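## Task

Take every bushing off the turntable, placing bronze ones in the yellow bin and steel ones in the red bin. Any bushing in the wrong bin means failure, as does leaving the crate or any bin tilted or moved from its spot. A result that holds only because the robot is still holding it does not count.

## Robot and tools

Robot: one xArm6 arm (six joints) carrying a Robotiq 2F-85 two-finger parallel gripper. There is only one arm, so every command holds a single pose for it.

Frames. All poses use the scene frame: origin on the table surface straight below the arm base, +z up, +y to the left when facing along +x. The base may sit slightly tilted. The gripper's own frame has +z running out along the fingers and y along the line the pads close on; a flat block sticks out about 9 cm toward gripper +x and rotates with the hand. end_effector_position is the point midway between the pads when closed; closed fingertips extend about 19 mm past it (6 mm when fully open), and while closing the tips travel roughly 13 mm farther from the wrist, so keep that clearance above surfaces. Reported hand position gets less accurate at long reach.

A row is 10 numbers: x, y, z (metres, scene frame), qw, qx, qy, qz (orientation quaternion, w first, scene frame), then position, force_limit, speed for the fingers, each in [-1, 1]. The first seven are an absolute pose, not an offset. Finger position: +1 fully open (85 mm), about -0.8 pads touching, -1 closes until blocked. force_limit: roughly 20 N at -1, 128 N at 0, 235 N at +1 on a 40 mm part. Finger speed: about 20, 85 and 150 mm/s at -1, 0, +1; a quicker close squeezes a little harder.

Tools:
- execute_actions(actions): a list of actions, each a list of up to 15 rows, one row per 1/30 s step; a short list repeats its final row to fill 15 steps. An empty list simply reports state and images. Each step the command is clipped to within 70 mm and 16 degrees of the measured hand pose, so distant targets take several actions; send the full quaternion in every row to hold orientation. An action is rejected if its target lies over 0.6 m from the hand along any gripper axis; if the first action is rejected or any is malformed, nothing runs.
- move(target, speed, blocking): target is one 10-number row as above (absolute pose; finger values applied at the start). speed is the path's top speed in m/s, 0.002 to 0.5 (default 0.25); rotation is capped at twice that in rad/s. Paths last 0.5 to 10 s and ignore obstacles; the hand can lag or overshoot speed. blocking=false returns after 0.5 s while motion continues; until it ends, call wait or stop before any other motion.
- wait(seconds): 0 to 10; lets time pass holding the last command, returning early if a move ends.
- stop(): brakes a running move; fingers keep going.
- zoom_image(camera, region): camera is cam_high, cam_low or cam_wrist (each 672x504); region is [x0, y0, x1, y1] in pixels from the top-left, at most 504 by 504.
- read_manual(section): licence text only, "licences".
- finished_scene(scene): ends the current scene, given its number; irreversible, reports success.

Results. A state line gives hand position, quaternion and velocities; "Hand target" is the pose the controller is currently heading for. Step readings list hand positions, with HELD where a step was held back. "pose unreachable" means the clearance check (which treats the base mount as arm) altered or blocked a command. A move adds a "move:" line: done, off_target, moving, held or fault, plus limits (paced = pose clipped; held = some steps blocked, after which the arm may jump fast) and distance to target. object_status: 0 moving, 1 blocked while opening, 2 blocked while closing (a grip), 3 reached the commanded position or pads met. Any new position value resets it to 0 briefly. position_measured is in counts: 3 open, ~78 = 60 mm, ~130 = 40 mm, ~180 = 20 mm, ~230 pads together. Stopped fingers ignore new force or speed until position changes by at least 0.01; open first to regrip softer. At force_limit -1, status stays 2 even if the part slips out.

Order of work: look with the cameras (zoom on the turntable and bins), tell bronze from steel, approach each bushing from above, open, descend, close at -1 and confirm status 2, lift clear, carry over the correct bin, lower and open, then lift away. Check images that everything rests inside bins before ending.

Avoid: dropping or flinging parts, hitting things fast, pressing deep past contact, knocking anything off the table, tilting or shifting the crate or bins. Something may briefly pull on a held part or nudge loose ones, so grip firmly. Joint load limits (N m): waist 44, shoulder 44, elbow 26.4, forearm roll 26.4, wrist pitch 17.6, wrist roll 17.6; hitting one halts the arm, backs it off, pauses 10 s and drops the rest of the call. Holding loads heats motors: MOTOR HOT appears from 65 °C, and at 80 °C an OVER-TEMPERATURE FAULT brakes the arm until cooled. The robot keeps its last command while you think. Faster completion, smooth motion and low effort are preferred.

Each tool is called as name(argument=value, ...) on one line, values as JSON.

## Session

execute_actions(actions=[])

Scene clock: 0.00 s.
end_effector_position=(+0.8006, +0.0781, +0.3581) position_measured=3 object_status=3 end_effector_quat_wxyz=(+0.241, -0.083, +0.760, -0.598) end_effector_velocity=(-0.000, +0.000, -0.000) end_effector_angular_velocity=(-0.000, +0.001, +0.000)
Joint positions: [ 0.311  1.019 -2.412 -1.546  1.542  1.383]
Joint velocities: [ 0.     0.     0.     0.    -0.    -0.001]
Hand target: +0.801, +0.078, +0.358; +0.241, -0.083, +0.760, -0.598

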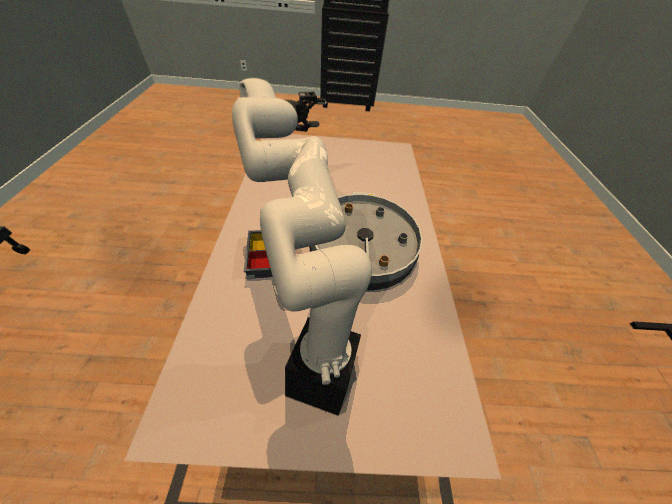

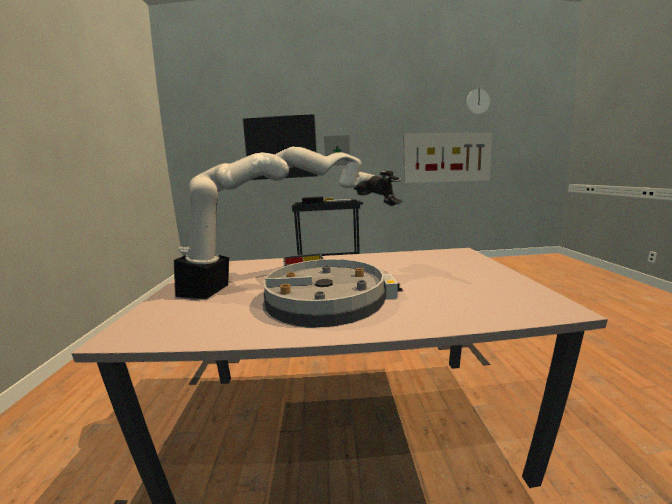

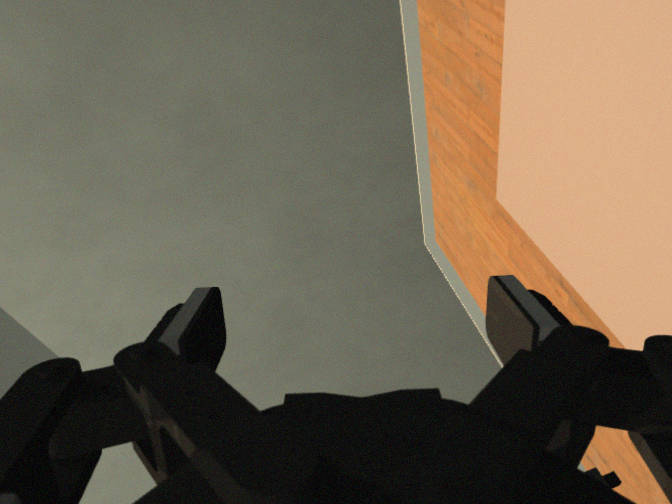

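zoom_image(camera="cam_low", region=[240, 240, 420, 340])

zoom_image(camera="cam_high", region=[230, 180, 440, 310])

wait(seconds=1)

Region (240, 240, 420, 340) of cam_low's 672x504 image, scaled by 2.800, with more detail than that image has.

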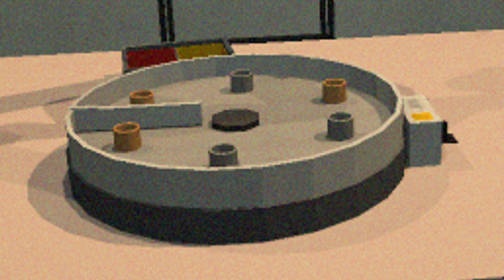

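Region (230, 180, 440, 310) of cam_high's 672x504 image, scaled by 2.400, with more detail than that image has; it fills the top 312 rows of this view, and the rest is white.

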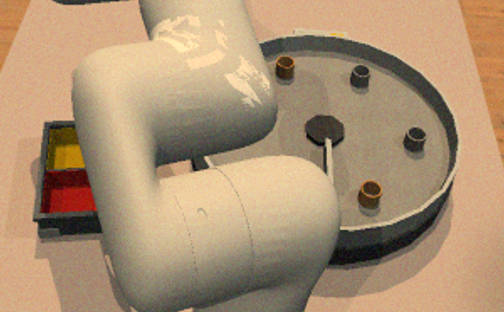

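Scene clock: 2.33 s.
end_effector_position=(+0.8006, +0.0781, +0.3581) position_measured=3 object_status=3 end_effector_quat_wxyz=(+0.241, -0.083, +0.760, -0.598) end_effector_velocity=(-0.000, +0.000, +0.000) end_effector_angular_velocity=(+0.000, -0.000, +0.000)
Joint positions: [ 0.311  1.019 -2.412 -1.546  1.542  1.383]
Joint velocities: [ 0. -0.  0.  0.  0.  0.]
Hand target: +0.801, +0.078, +0.358; +0.241, -0.083, +0.760, -0.598
wait: 1.00 s; at rest from the start

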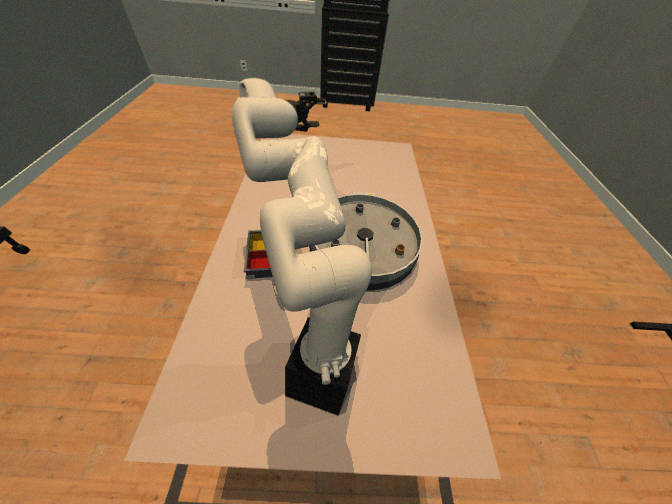

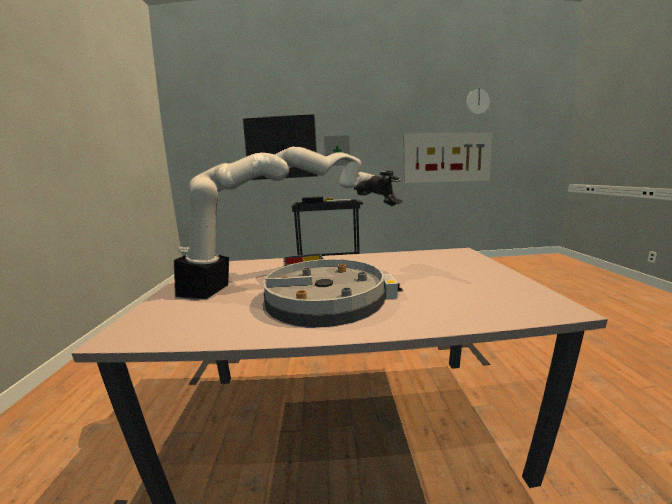

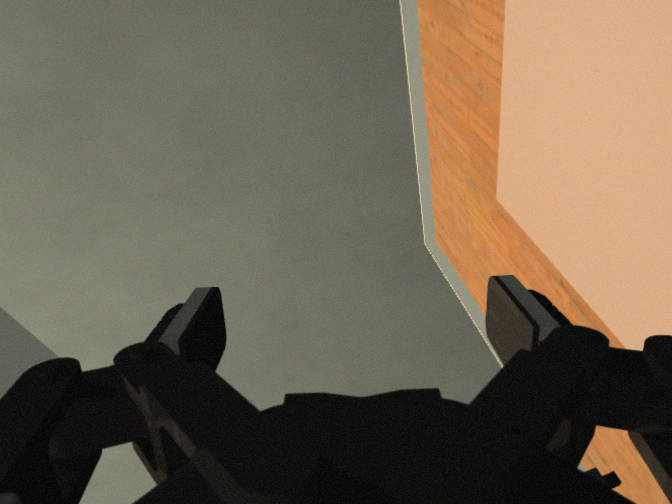

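move(target=[0.38, -0.06, 0.42, 0, 0.7071, 0.7071, 0, 1, -0.5, 0.5], speed=0.4)

Scene clock: 20.03 s.
end_effector_position=(+0.3802, -0.0620, +0.4192) position_measured=3 object_status=3 end_effector_quat_wxyz=(-0.001, +0.708, +0.706, -0.002) end_effector_velocity=(-0.002, -0.001, +0.001) end_effector_angular_velocity=(+0.007, -0.005, -0.003)
Joint positions: [-0.29  -0.714 -0.862 -0.031  1.381  2.244]
Joint velocities: [-0.01  -0.008  0.005  0.009 -0.    -0.009]
Hand target: +0.380, -0.062, +0.419; -0.001, +0.708, +0.706, -0.001
Off the commanded pose: 0.002 m, 0 deg.
move: done

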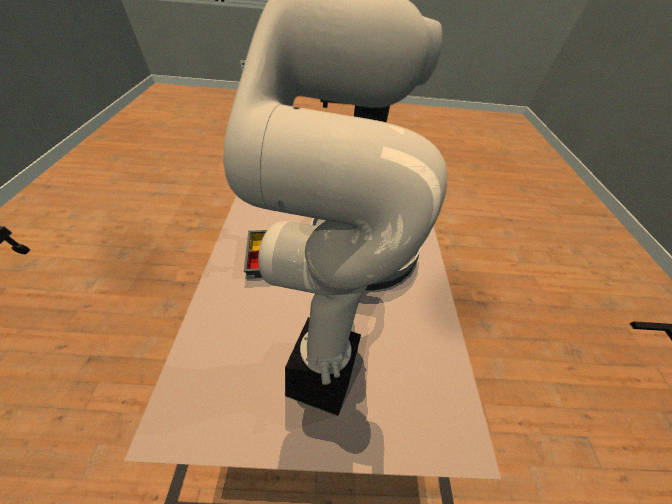

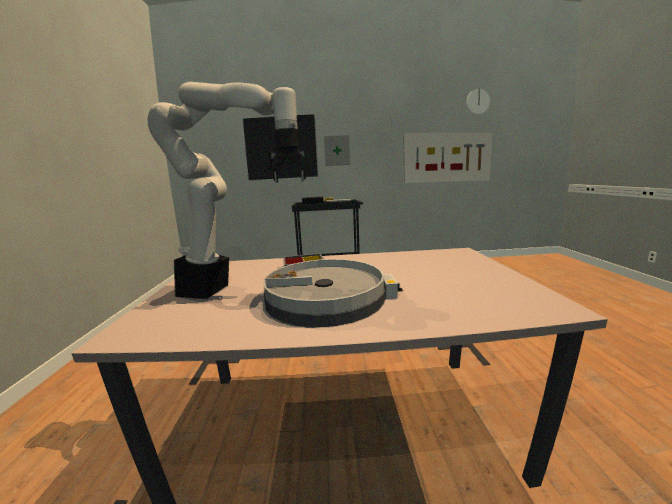

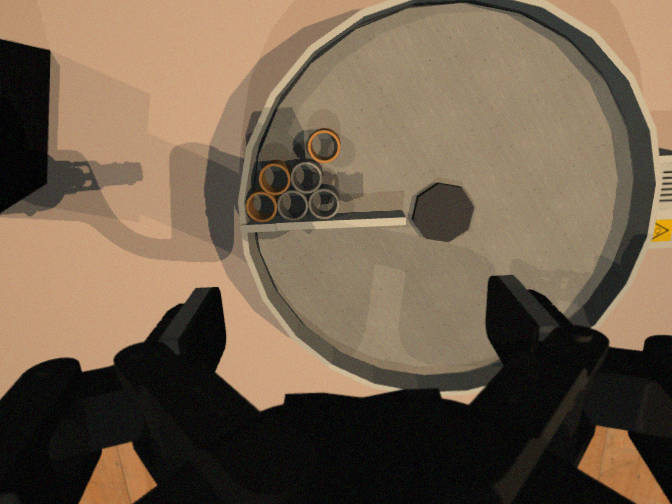

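move(target=[0.36, -0.03, 0.24, 0, 0.7071, 0.7071, 0, 1, -0.5, 0.5], speed=0.3)

zoom_image(camera="cam_low", region=[240, 180, 420, 340])

Scene clock: 37.40 s.
end_effector_position=(+0.3598, -0.0298, +0.2406) position_measured=3 object_status=3 end_effector_quat_wxyz=(+0.000, +0.707, +0.707, +0.001) end_effector_velocity=(-0.001, +0.000, -0.003) end_effector_angular_velocity=(-0.000, +0.004, -0.001)
Joint positions: [-0.215 -0.631 -0.39  -0.059  0.825  2.348]
Joint velocities: [ 0.     0.007  0.003 -0.001 -0.007  0.002]
Hand target: +0.360, -0.030, +0.240; -0.000, +0.707, +0.708, +0.000
Off the commanded pose: 0.001 m, 0 deg.
move: done

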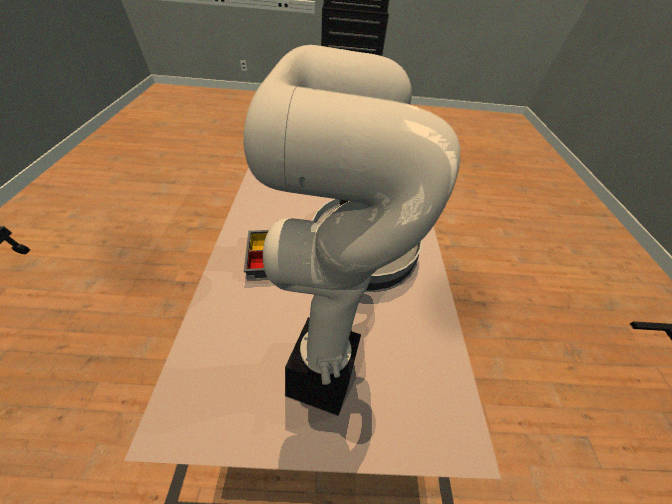

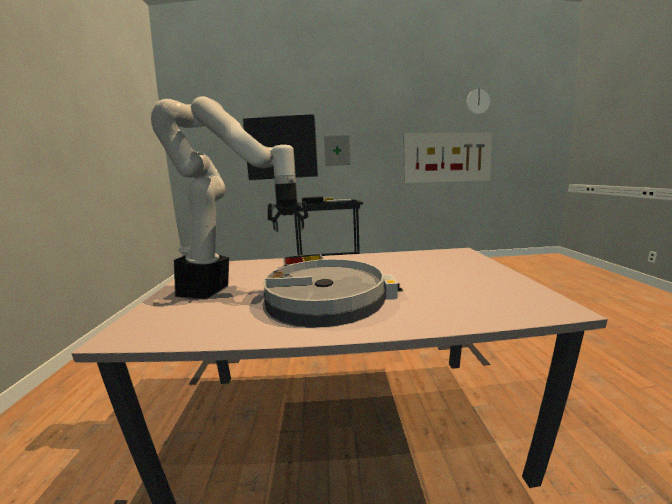

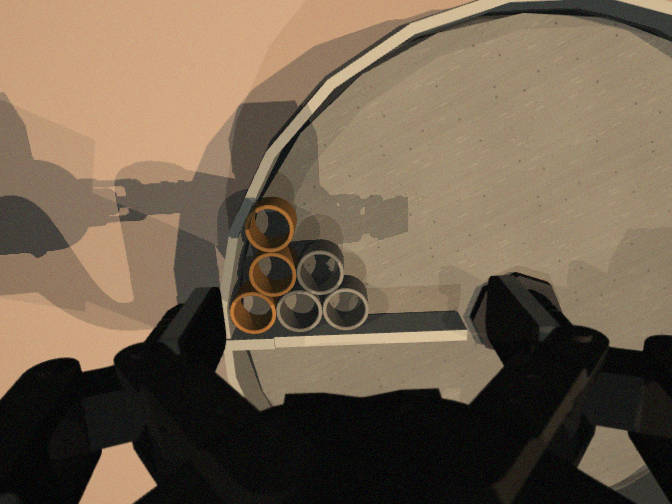

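Region (240, 180, 420, 340) of cam_low's 672x504 image, scaled by 2.800, with more detail than that image has.

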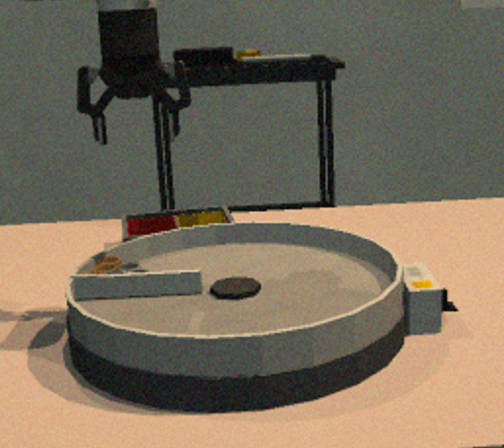

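zoom_image(camera="cam_wrist", region=[200, 180, 400, 360])

Region (200, 180, 400, 360) of cam_wrist's 672x504 image, scaled by 2.520, with more detail than that image has; it fills the top 454 rows of this view, and the rest is white.

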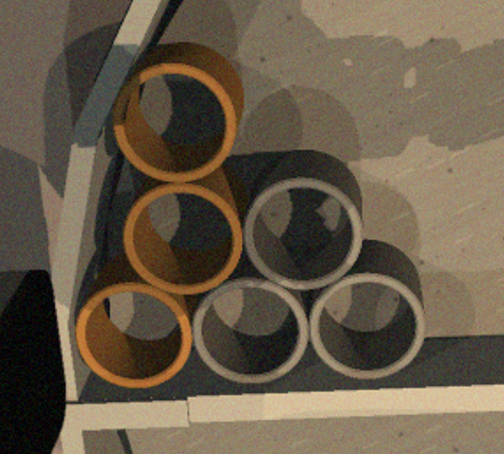

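move(target=[0.37, -0.095, 0.18, 0, 0.7071, 0.7071, 0, -0.45, -0.5, 1], speed=0.2)

Scene clock: 53.80 s.
end_effector_position=(+0.3702, -0.0945, +0.1804) position_measured=186 object_status=3 end_effector_quat_wxyz=(-0.000, +0.707, +0.707, +0.000) end_effector_velocity=(+0.000, -0.001, -0.002) end_effector_angular_velocity=(+0.001, +0.001, -0.001)
Joint positions: [-0.421 -0.383 -0.395 -0.005  0.578  2.111]
Joint velocities: [-0.004  0.01  -0.002  0.003 -0.007 -0.005]
Hand target: +0.370, -0.095, +0.180; -0.000, +0.707, +0.707, +0.000
Off the commanded pose: 0.001 m, 0 deg.
move: done

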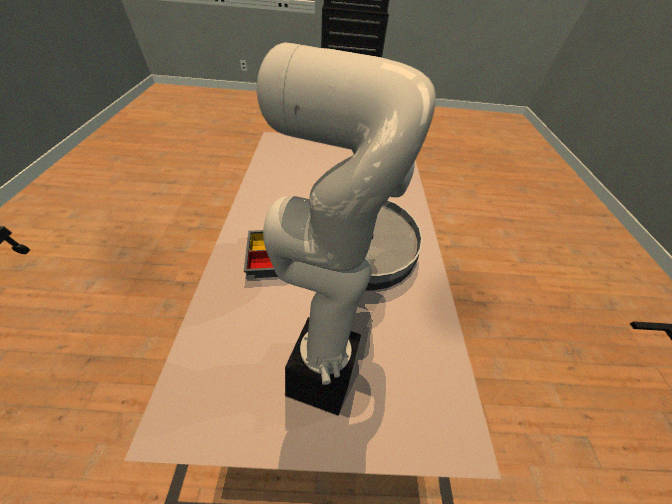

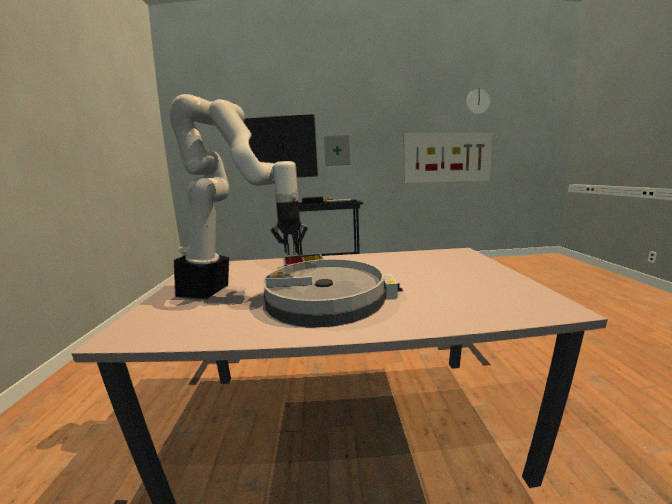

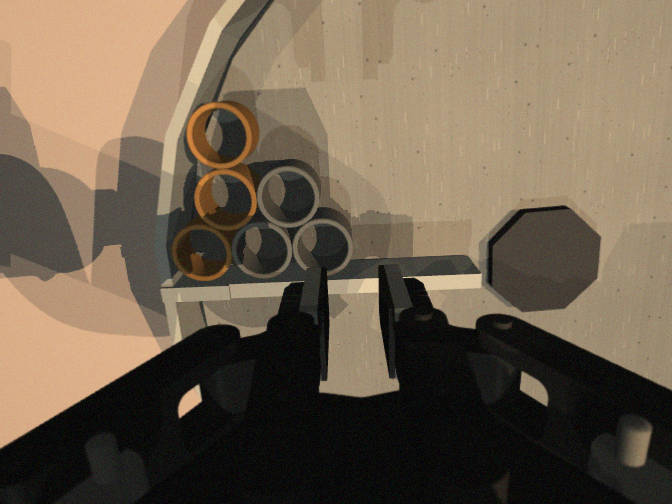

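zoom_image(camera="cam_wrist", region=[220, 150, 440, 330])

move(target=[0.37, -0.095, 0.135, 0, 0.7071, 0.7071, 0, -0.45, -0.5, 1], speed=0.1)

Region (220, 150, 440, 330) of cam_wrist's 672x504 image, scaled by 2.291, with more detail than that image has; it fills the top 412 rows of this view, and the rest is white.

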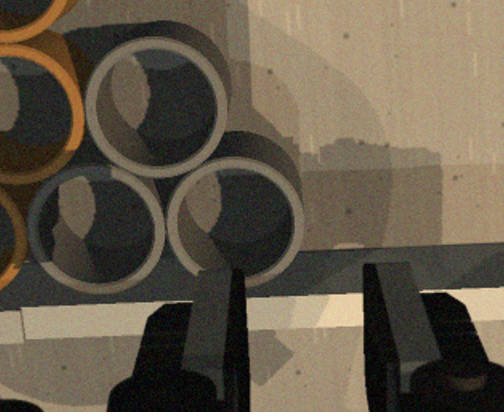

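Scene clock: 57.73 s.
end_effector_position=(+0.3701, -0.0949, +0.1354) position_measured=186 object_status=3 end_effector_quat_wxyz=(+0.000, +0.707, +0.707, +0.000) end_effector_velocity=(-0.000, +0.000, -0.002) end_effector_angular_velocity=(+0.000, +0.001, +0.004)
Joint positions: [-0.423 -0.219 -0.381 -0.006  0.398  2.111]
Joint velocities: [ 0.     0.008  0.    -0.    -0.007 -0.003]
Hand target: +0.370, -0.095, +0.135; -0.000, +0.707, +0.707, +0.000
Off the commanded pose: 0.000 m, 0 deg.
move: done

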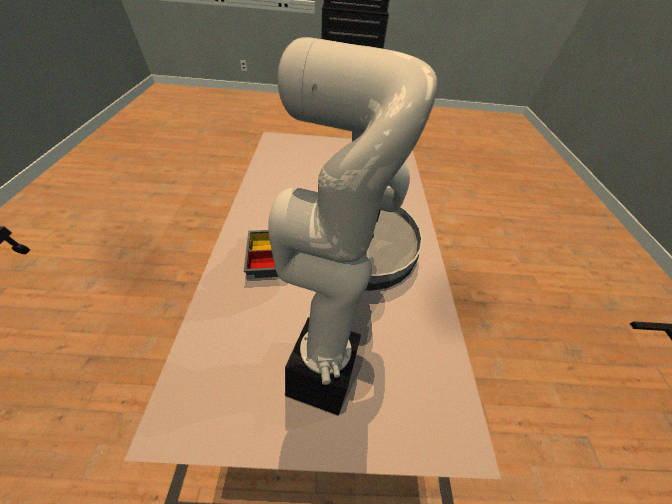

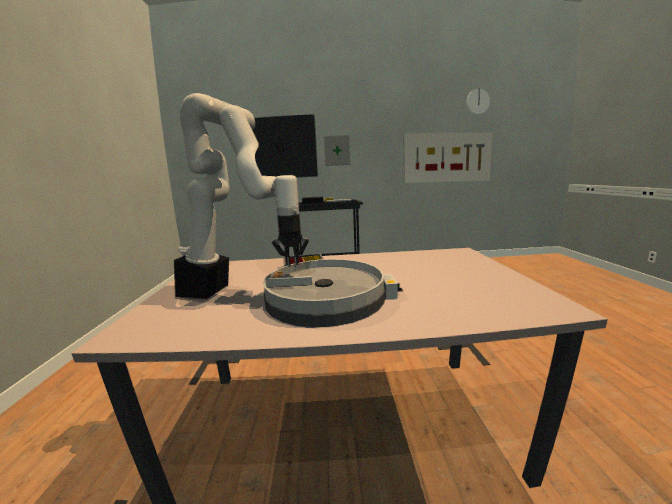

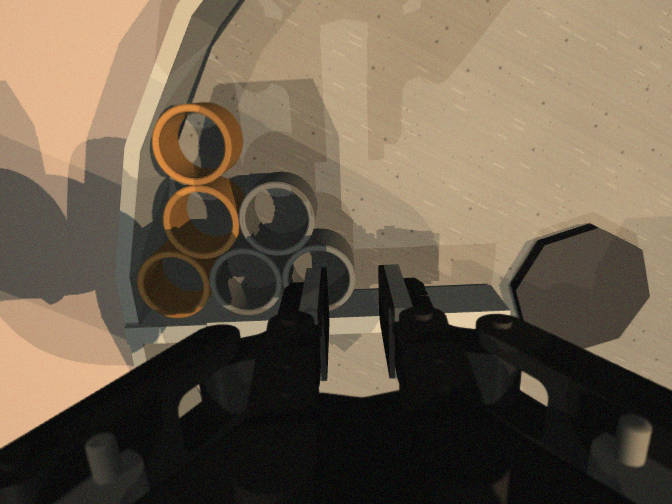

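zoom_image(camera="cam_wrist", region=[200, 160, 440, 360])

Region (200, 160, 440, 360) of cam_wrist's 672x504 image, scaled by 2.100, with more detail than that image has.

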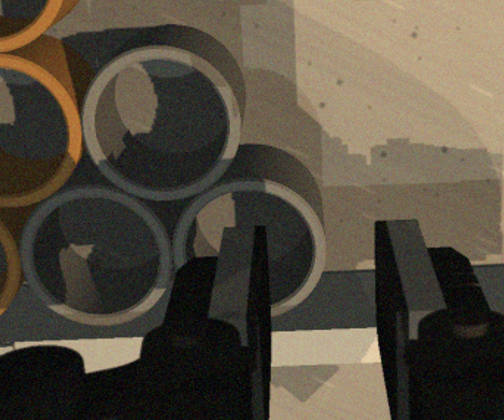

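move(target=[0.37, -0.1035, 0.108, 0, 0.7071, 0.7071, 0, -0.45, -0.5, 1], speed=0.06)

zoom_image(camera="cam_wrist", region=[200, 160, 440, 400])

Scene clock: 73.97 s.
end_effector_position=(+0.3702, -0.1034, +0.1084) position_measured=186 object_status=3 end_effector_quat_wxyz=(+0.000, +0.707, +0.707, +0.000) end_effector_velocity=(+0.001, -0.000, -0.002) end_effector_angular_velocity=(+0.000, -0.001, +0.000)
Joint positions: [-0.445 -0.102 -0.394  0.007  0.295  2.077]
Joint velocities: [-0.     0.008 -0.001  0.003 -0.008 -0.003]
Hand target: +0.370, -0.103, +0.108; -0.000, +0.707, +0.707, +0.000
Off the commanded pose: 0.000 m, 0 deg.
move: done

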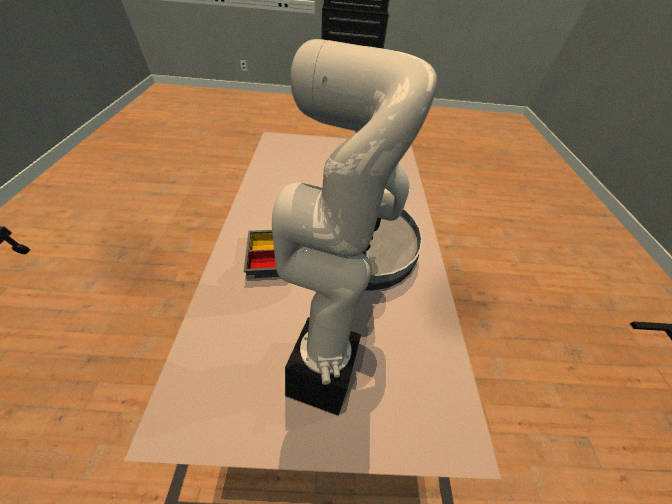

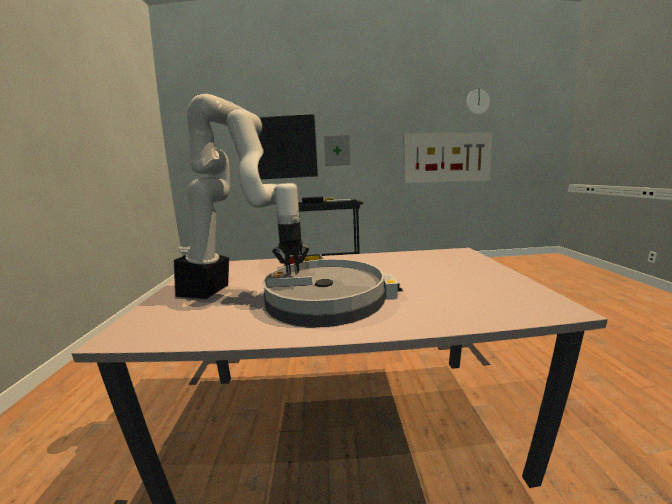

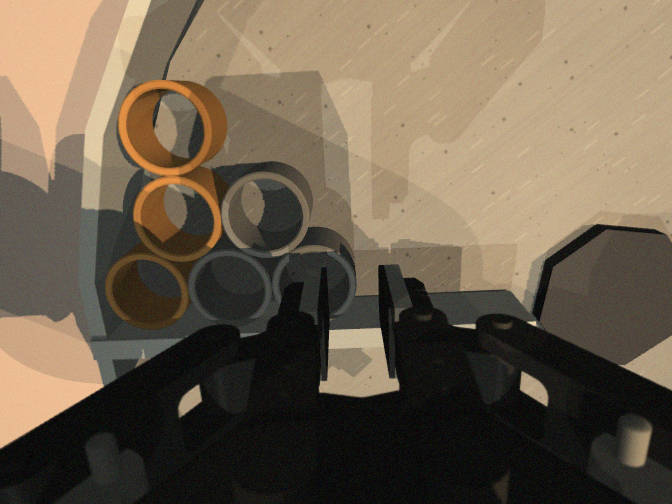

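Region (200, 160, 440, 400) of cam_wrist's 672x504 image, scaled by 2.100, with more detail than that image has.

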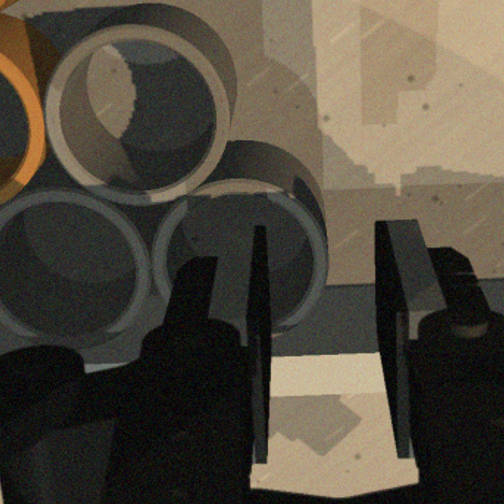

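move(target=[0.3695, -0.1036, 0.080, 0, 0.7071, 0.7071, 0, -0.45, -0.5, 1], speed=0.03)

Scene clock: 78.23 s.
end_effector_position=(+0.3696, -0.1035, +0.0802) position_measured=186 object_status=3 end_effector_quat_wxyz=(+0.000, +0.707, +0.707, +0.000) end_effector_velocity=(+0.001, -0.000, -0.001) end_effector_angular_velocity=(-0.001, -0.003, +0.001)
Joint positions: [-0.445  0.016 -0.408  0.01   0.191  2.074]
Joint velocities: [ 0.     0.005 -0.002  0.    -0.006 -0.001]
Hand target: +0.369, -0.104, +0.080; -0.000, +0.707, +0.707, +0.000
Off the commanded pose: 0.000 m, 0 deg.
move: done

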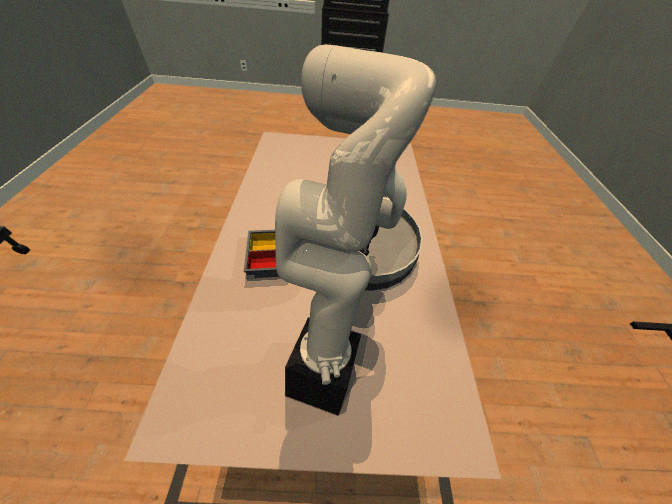

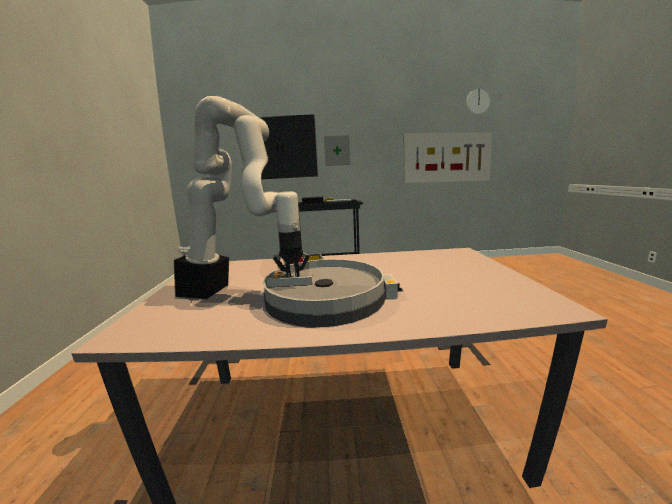

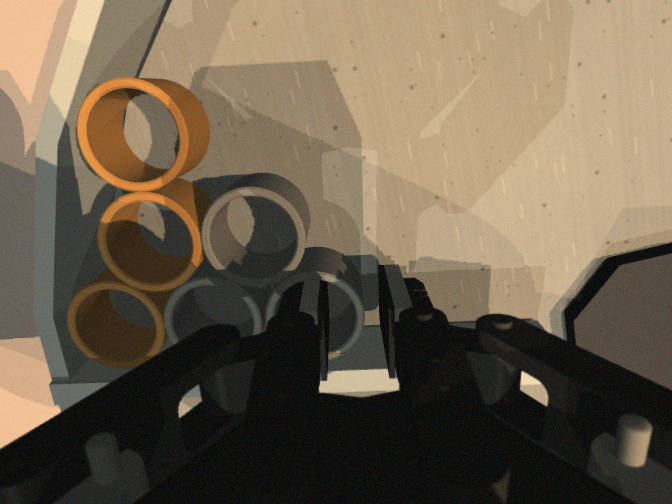

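execute_actions(actions=[[[0.3695, -0.1036, 0.080, 0, 0.7071, 0.7071, 0, -1, -0.5, 0]]])

Scene clock: 80.07 s.
end_effector_position=(+0.3696, -0.1036, +0.0801) position_measured=213 object_status=2 end_effector_quat_wxyz=(+0.000, +0.707, +0.707, +0.000) end_effector_velocity=(-0.000, -0.000, -0.000) end_effector_angular_velocity=(+0.000, +0.001, -0.000)
Joint positions: [-0.445  0.017 -0.408  0.01   0.19   2.074]
Joint velocities: [-0.    -0.     0.    -0.     0.001  0.   ]
Hand target: +0.370, -0.104, +0.080; -0.000, +0.707, +0.707, +0.000
Off the commanded pose: 0.000 m, 0 deg.
Step readings (end_effector_position):
0: (+0.3695, -0.1035, +0.0801)
1: (+0.3695, -0.1035, +0.0801)
2: (+0.3695, -0.1035, +0.0800)
4: (+0.3694, -0.1035, +0.0800)
8: (+0.3696, -0.1036, +0.0801)
15: end_effector_position above

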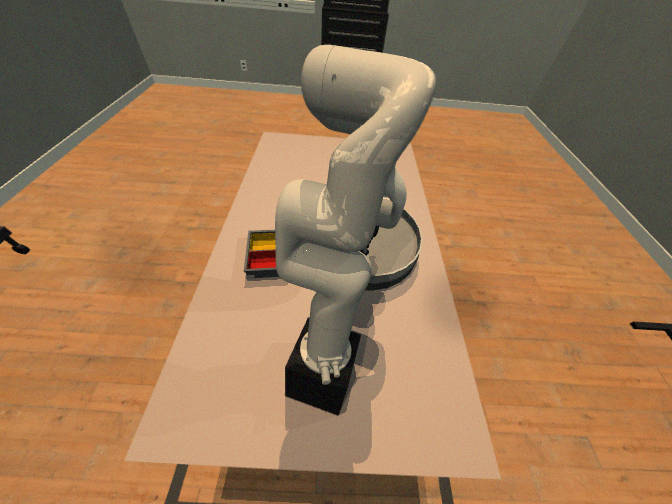

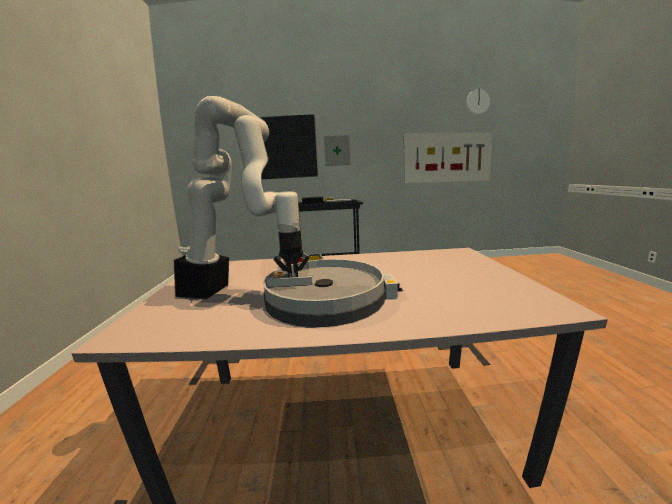

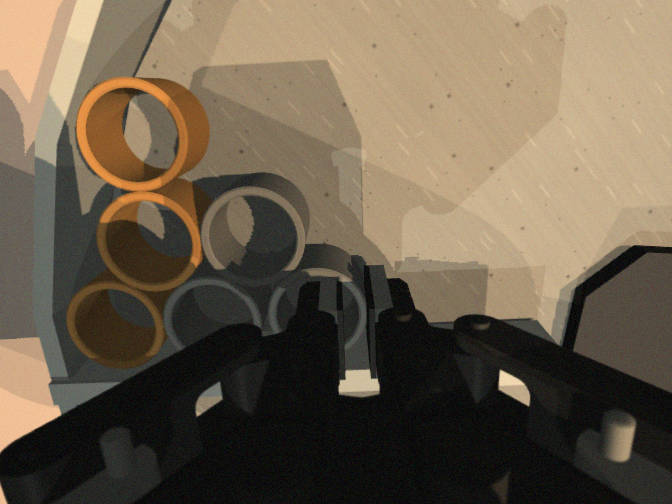

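move(target=[0.3715, -0.1036, 0.15, 0, 0.7071, 0.7071, 0, -1, -0.5, 0], speed=0.2)

move(target=[0.40, 0.18, 0.22, 0, 0.7071, 0.7071, 0, -1, -0.5, 0], speed=0.4)

Scene clock: 84.43 s.
end_effector_position=(+0.3713, -0.1038, +0.1494) position_measured=213 object_status=2 end_effector_quat_wxyz=(-0.000, +0.707, +0.707, -0.000) end_effector_velocity=(+0.001, -0.000, +0.003) end_effector_angular_velocity=(-0.001, -0.004, +0.000)
Joint positions: [-0.446 -0.262 -0.395  0.003  0.457  2.081]
Joint velocities: [-0.    -0.01  -0.002 -0.     0.007 -0.   ]
Hand target: +0.372, -0.104, +0.150; +0.000, +0.707, +0.707, -0.000
Off the commanded pose: 0.001 m, 0 deg.
move: done

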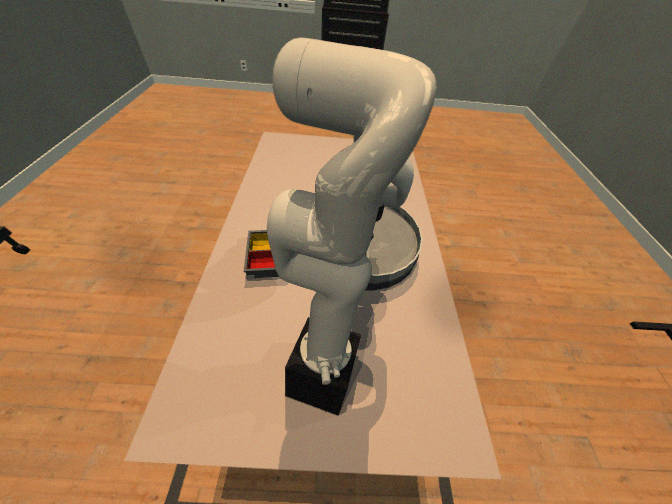

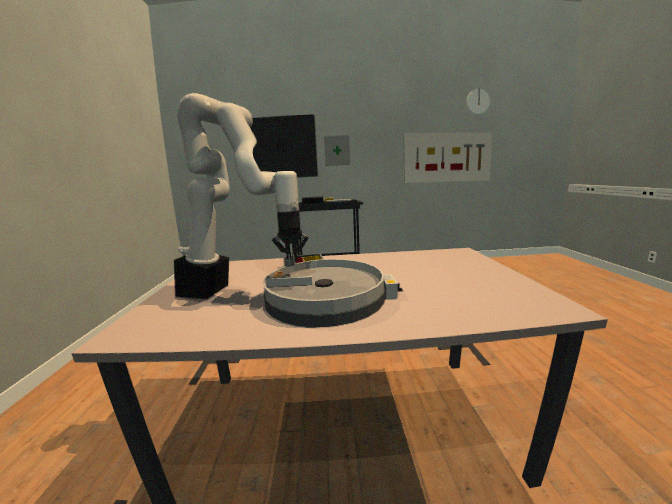

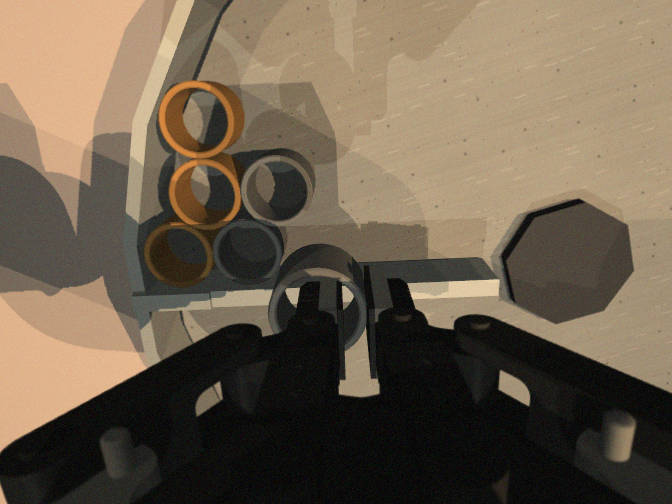

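Scene clock: 85.90 s.
end_effector_position=(+0.3993, +0.1790, +0.2200) position_measured=213 object_status=2 end_effector_quat_wxyz=(+0.001, +0.707, +0.707, +0.000) end_effector_velocity=(+0.001, +0.003, +0.001) end_effector_angular_velocity=(-0.002, -0.001, +0.000)
Joint positions: [ 0.345 -0.207 -0.672 -0.21   0.746  3.02 ]
Joint velocities: [ 0.007  0.007 -0.009 -0.004  0.005  0.009]
Hand target: +0.399, +0.179, +0.220; +0.001, +0.707, +0.707, +0.000
Off the commanded pose: 0.001 m, 0 deg.
move: done; limits=paced

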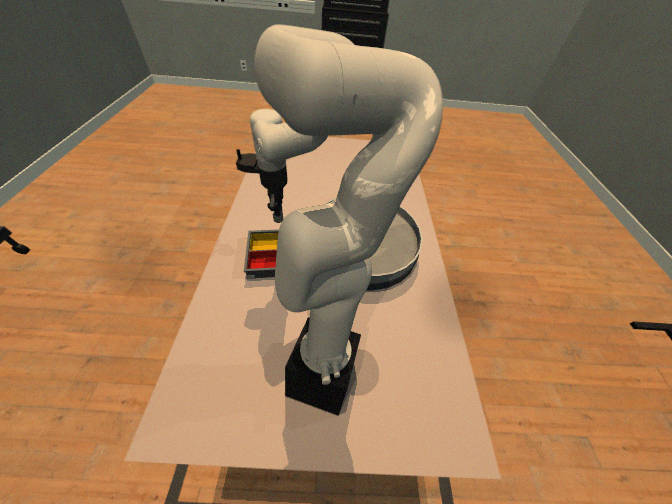

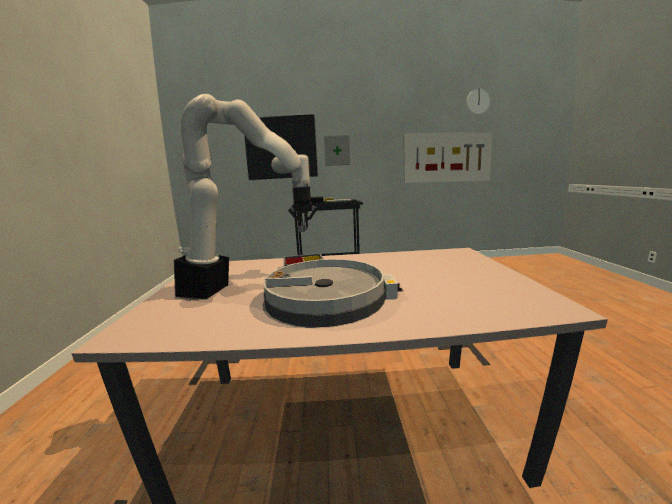

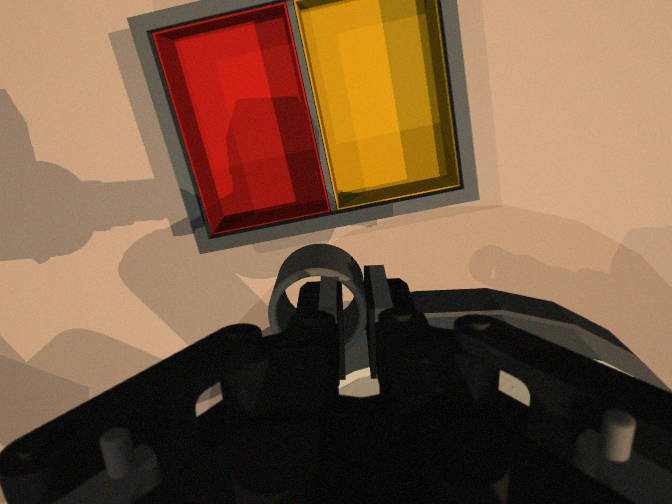

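zoom_image(camera="cam_wrist", region=[110, 0, 500, 260])

zoom_image(camera="cam_high", region=[220, 140, 340, 300])

Region (110, 0, 500, 260) of cam_wrist's 672x504 image, scaled by 1.292, with more detail than that image has.

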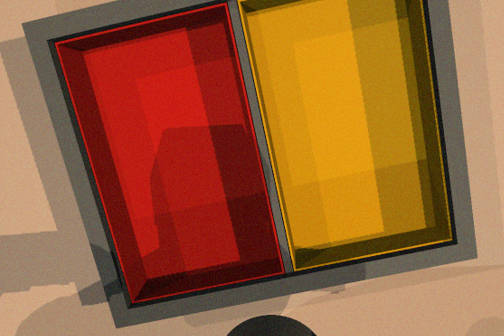

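Region (220, 140, 340, 300) of cam_high's 672x504 image, scaled by 3.150, with more detail than that image has; it fills the left 378 columns of this view, and the rest is white.

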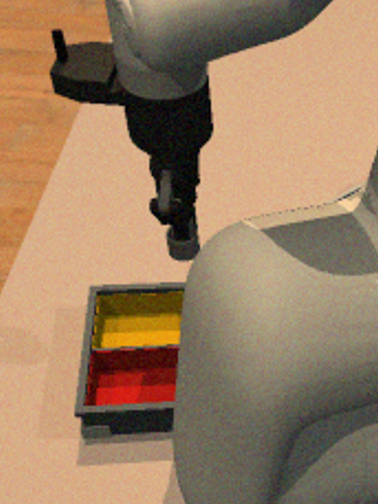

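move(target=[0.333, 0.265, 0.11, 0, 0.7071, 0.7071, 0, -1, -0.5, 0], speed=0.25)

Scene clock: 100.30 s.
end_effector_position=(+0.3328, +0.2648, +0.1106) position_measured=213 object_status=2 end_effector_quat_wxyz=(-0.000, +0.707, +0.707, +0.001) end_effector_velocity=(-0.002, +0.001, -0.003) end_effector_angular_velocity=(-0.004, -0.000, +0.003)
Joint positions: [ 0.535  0.136 -0.639 -0.413  0.419  3.434]
Joint velocities: [ 0.003  0.009 -0.002 -0.013 -0.003  0.013]
Hand target: +0.333, +0.265, +0.110; -0.000, +0.707, +0.707, +0.000
Off the commanded pose: 0.001 m, 0 deg.
move: done

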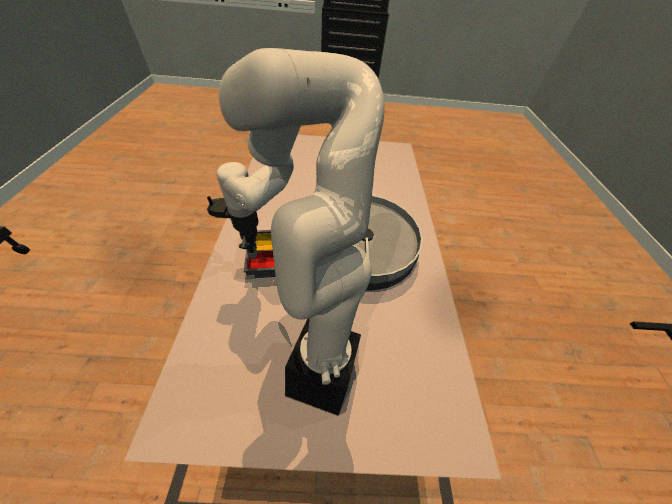

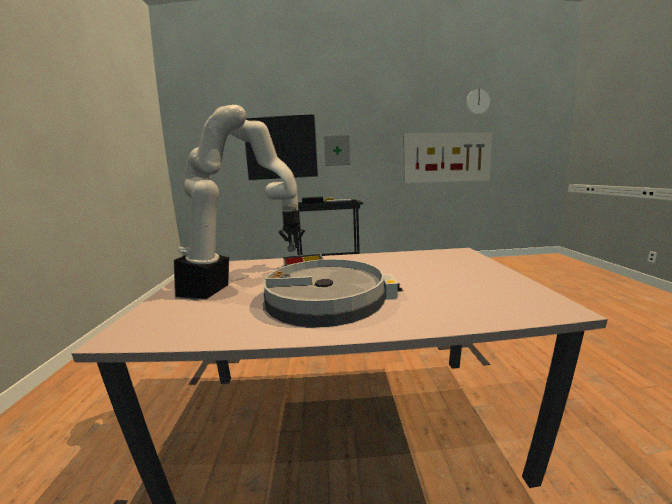

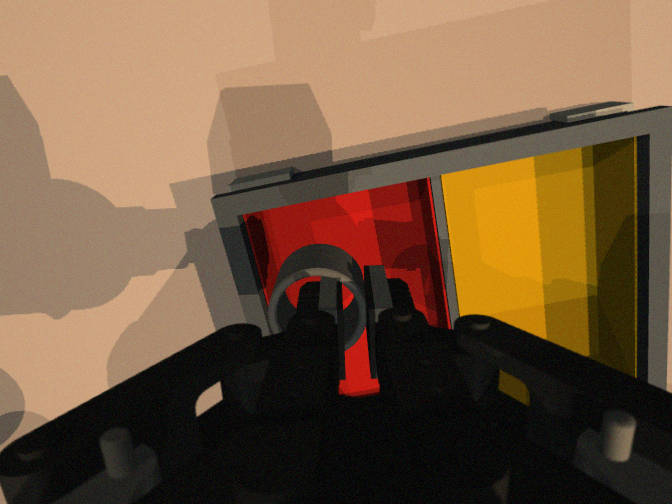

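move(target=[0.333, 0.268, 0.046, 0, 0.7071, 0.7071, 0, -1, -0.5, 0], speed=0.1)

zoom_image(camera="cam_high", region=[200, 180, 320, 300])

Scene clock: 105.97 s.
end_effector_position=(+0.3330, +0.2682, +0.0465) position_measured=213 object_status=2 end_effector_quat_wxyz=(-0.000, +0.707, +0.707, +0.000) end_effector_velocity=(-0.002, -0.001, -0.003) end_effector_angular_velocity=(-0.003, +0.000, +0.001)
Joint positions: [ 0.478  0.363 -0.71  -0.622  0.273  3.601]
Joint velocities: [-0.001  0.008 -0.001 -0.017 -0.002  0.015]
Hand target: +0.333, +0.268, +0.046; -0.000, +0.707, +0.707, -0.000
Off the commanded pose: 0.001 m, 0 deg.
move: done

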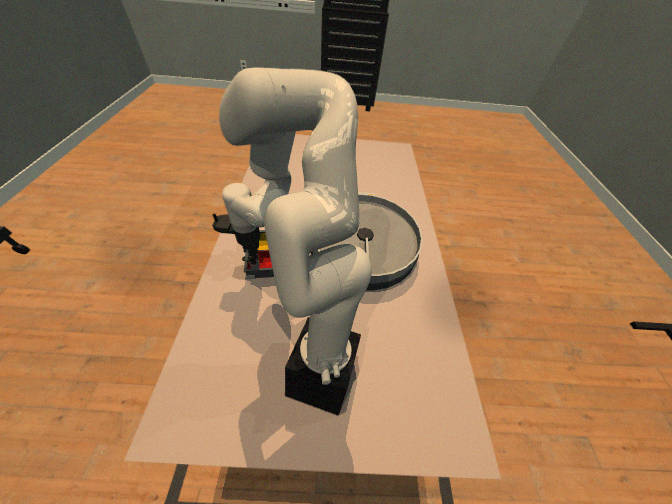

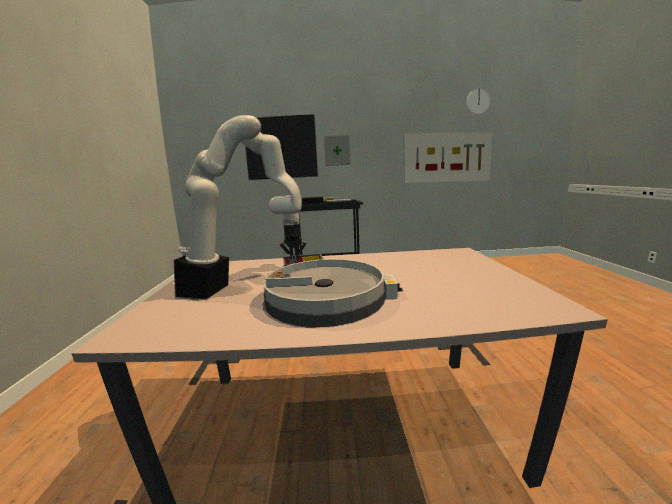

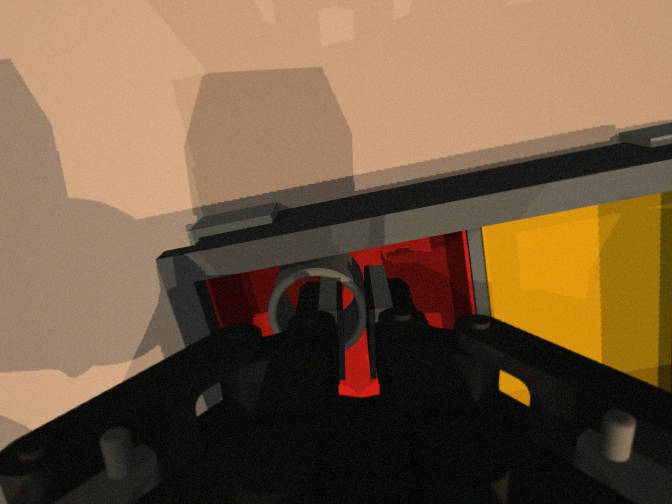

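Region (200, 180, 320, 300) of cam_high's 672x504 image, scaled by 4.200, with more detail than that image has.

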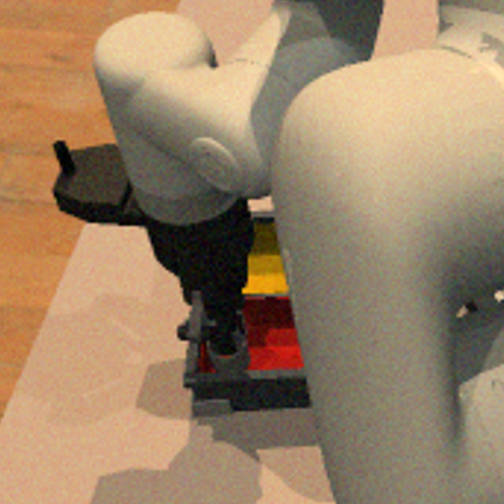

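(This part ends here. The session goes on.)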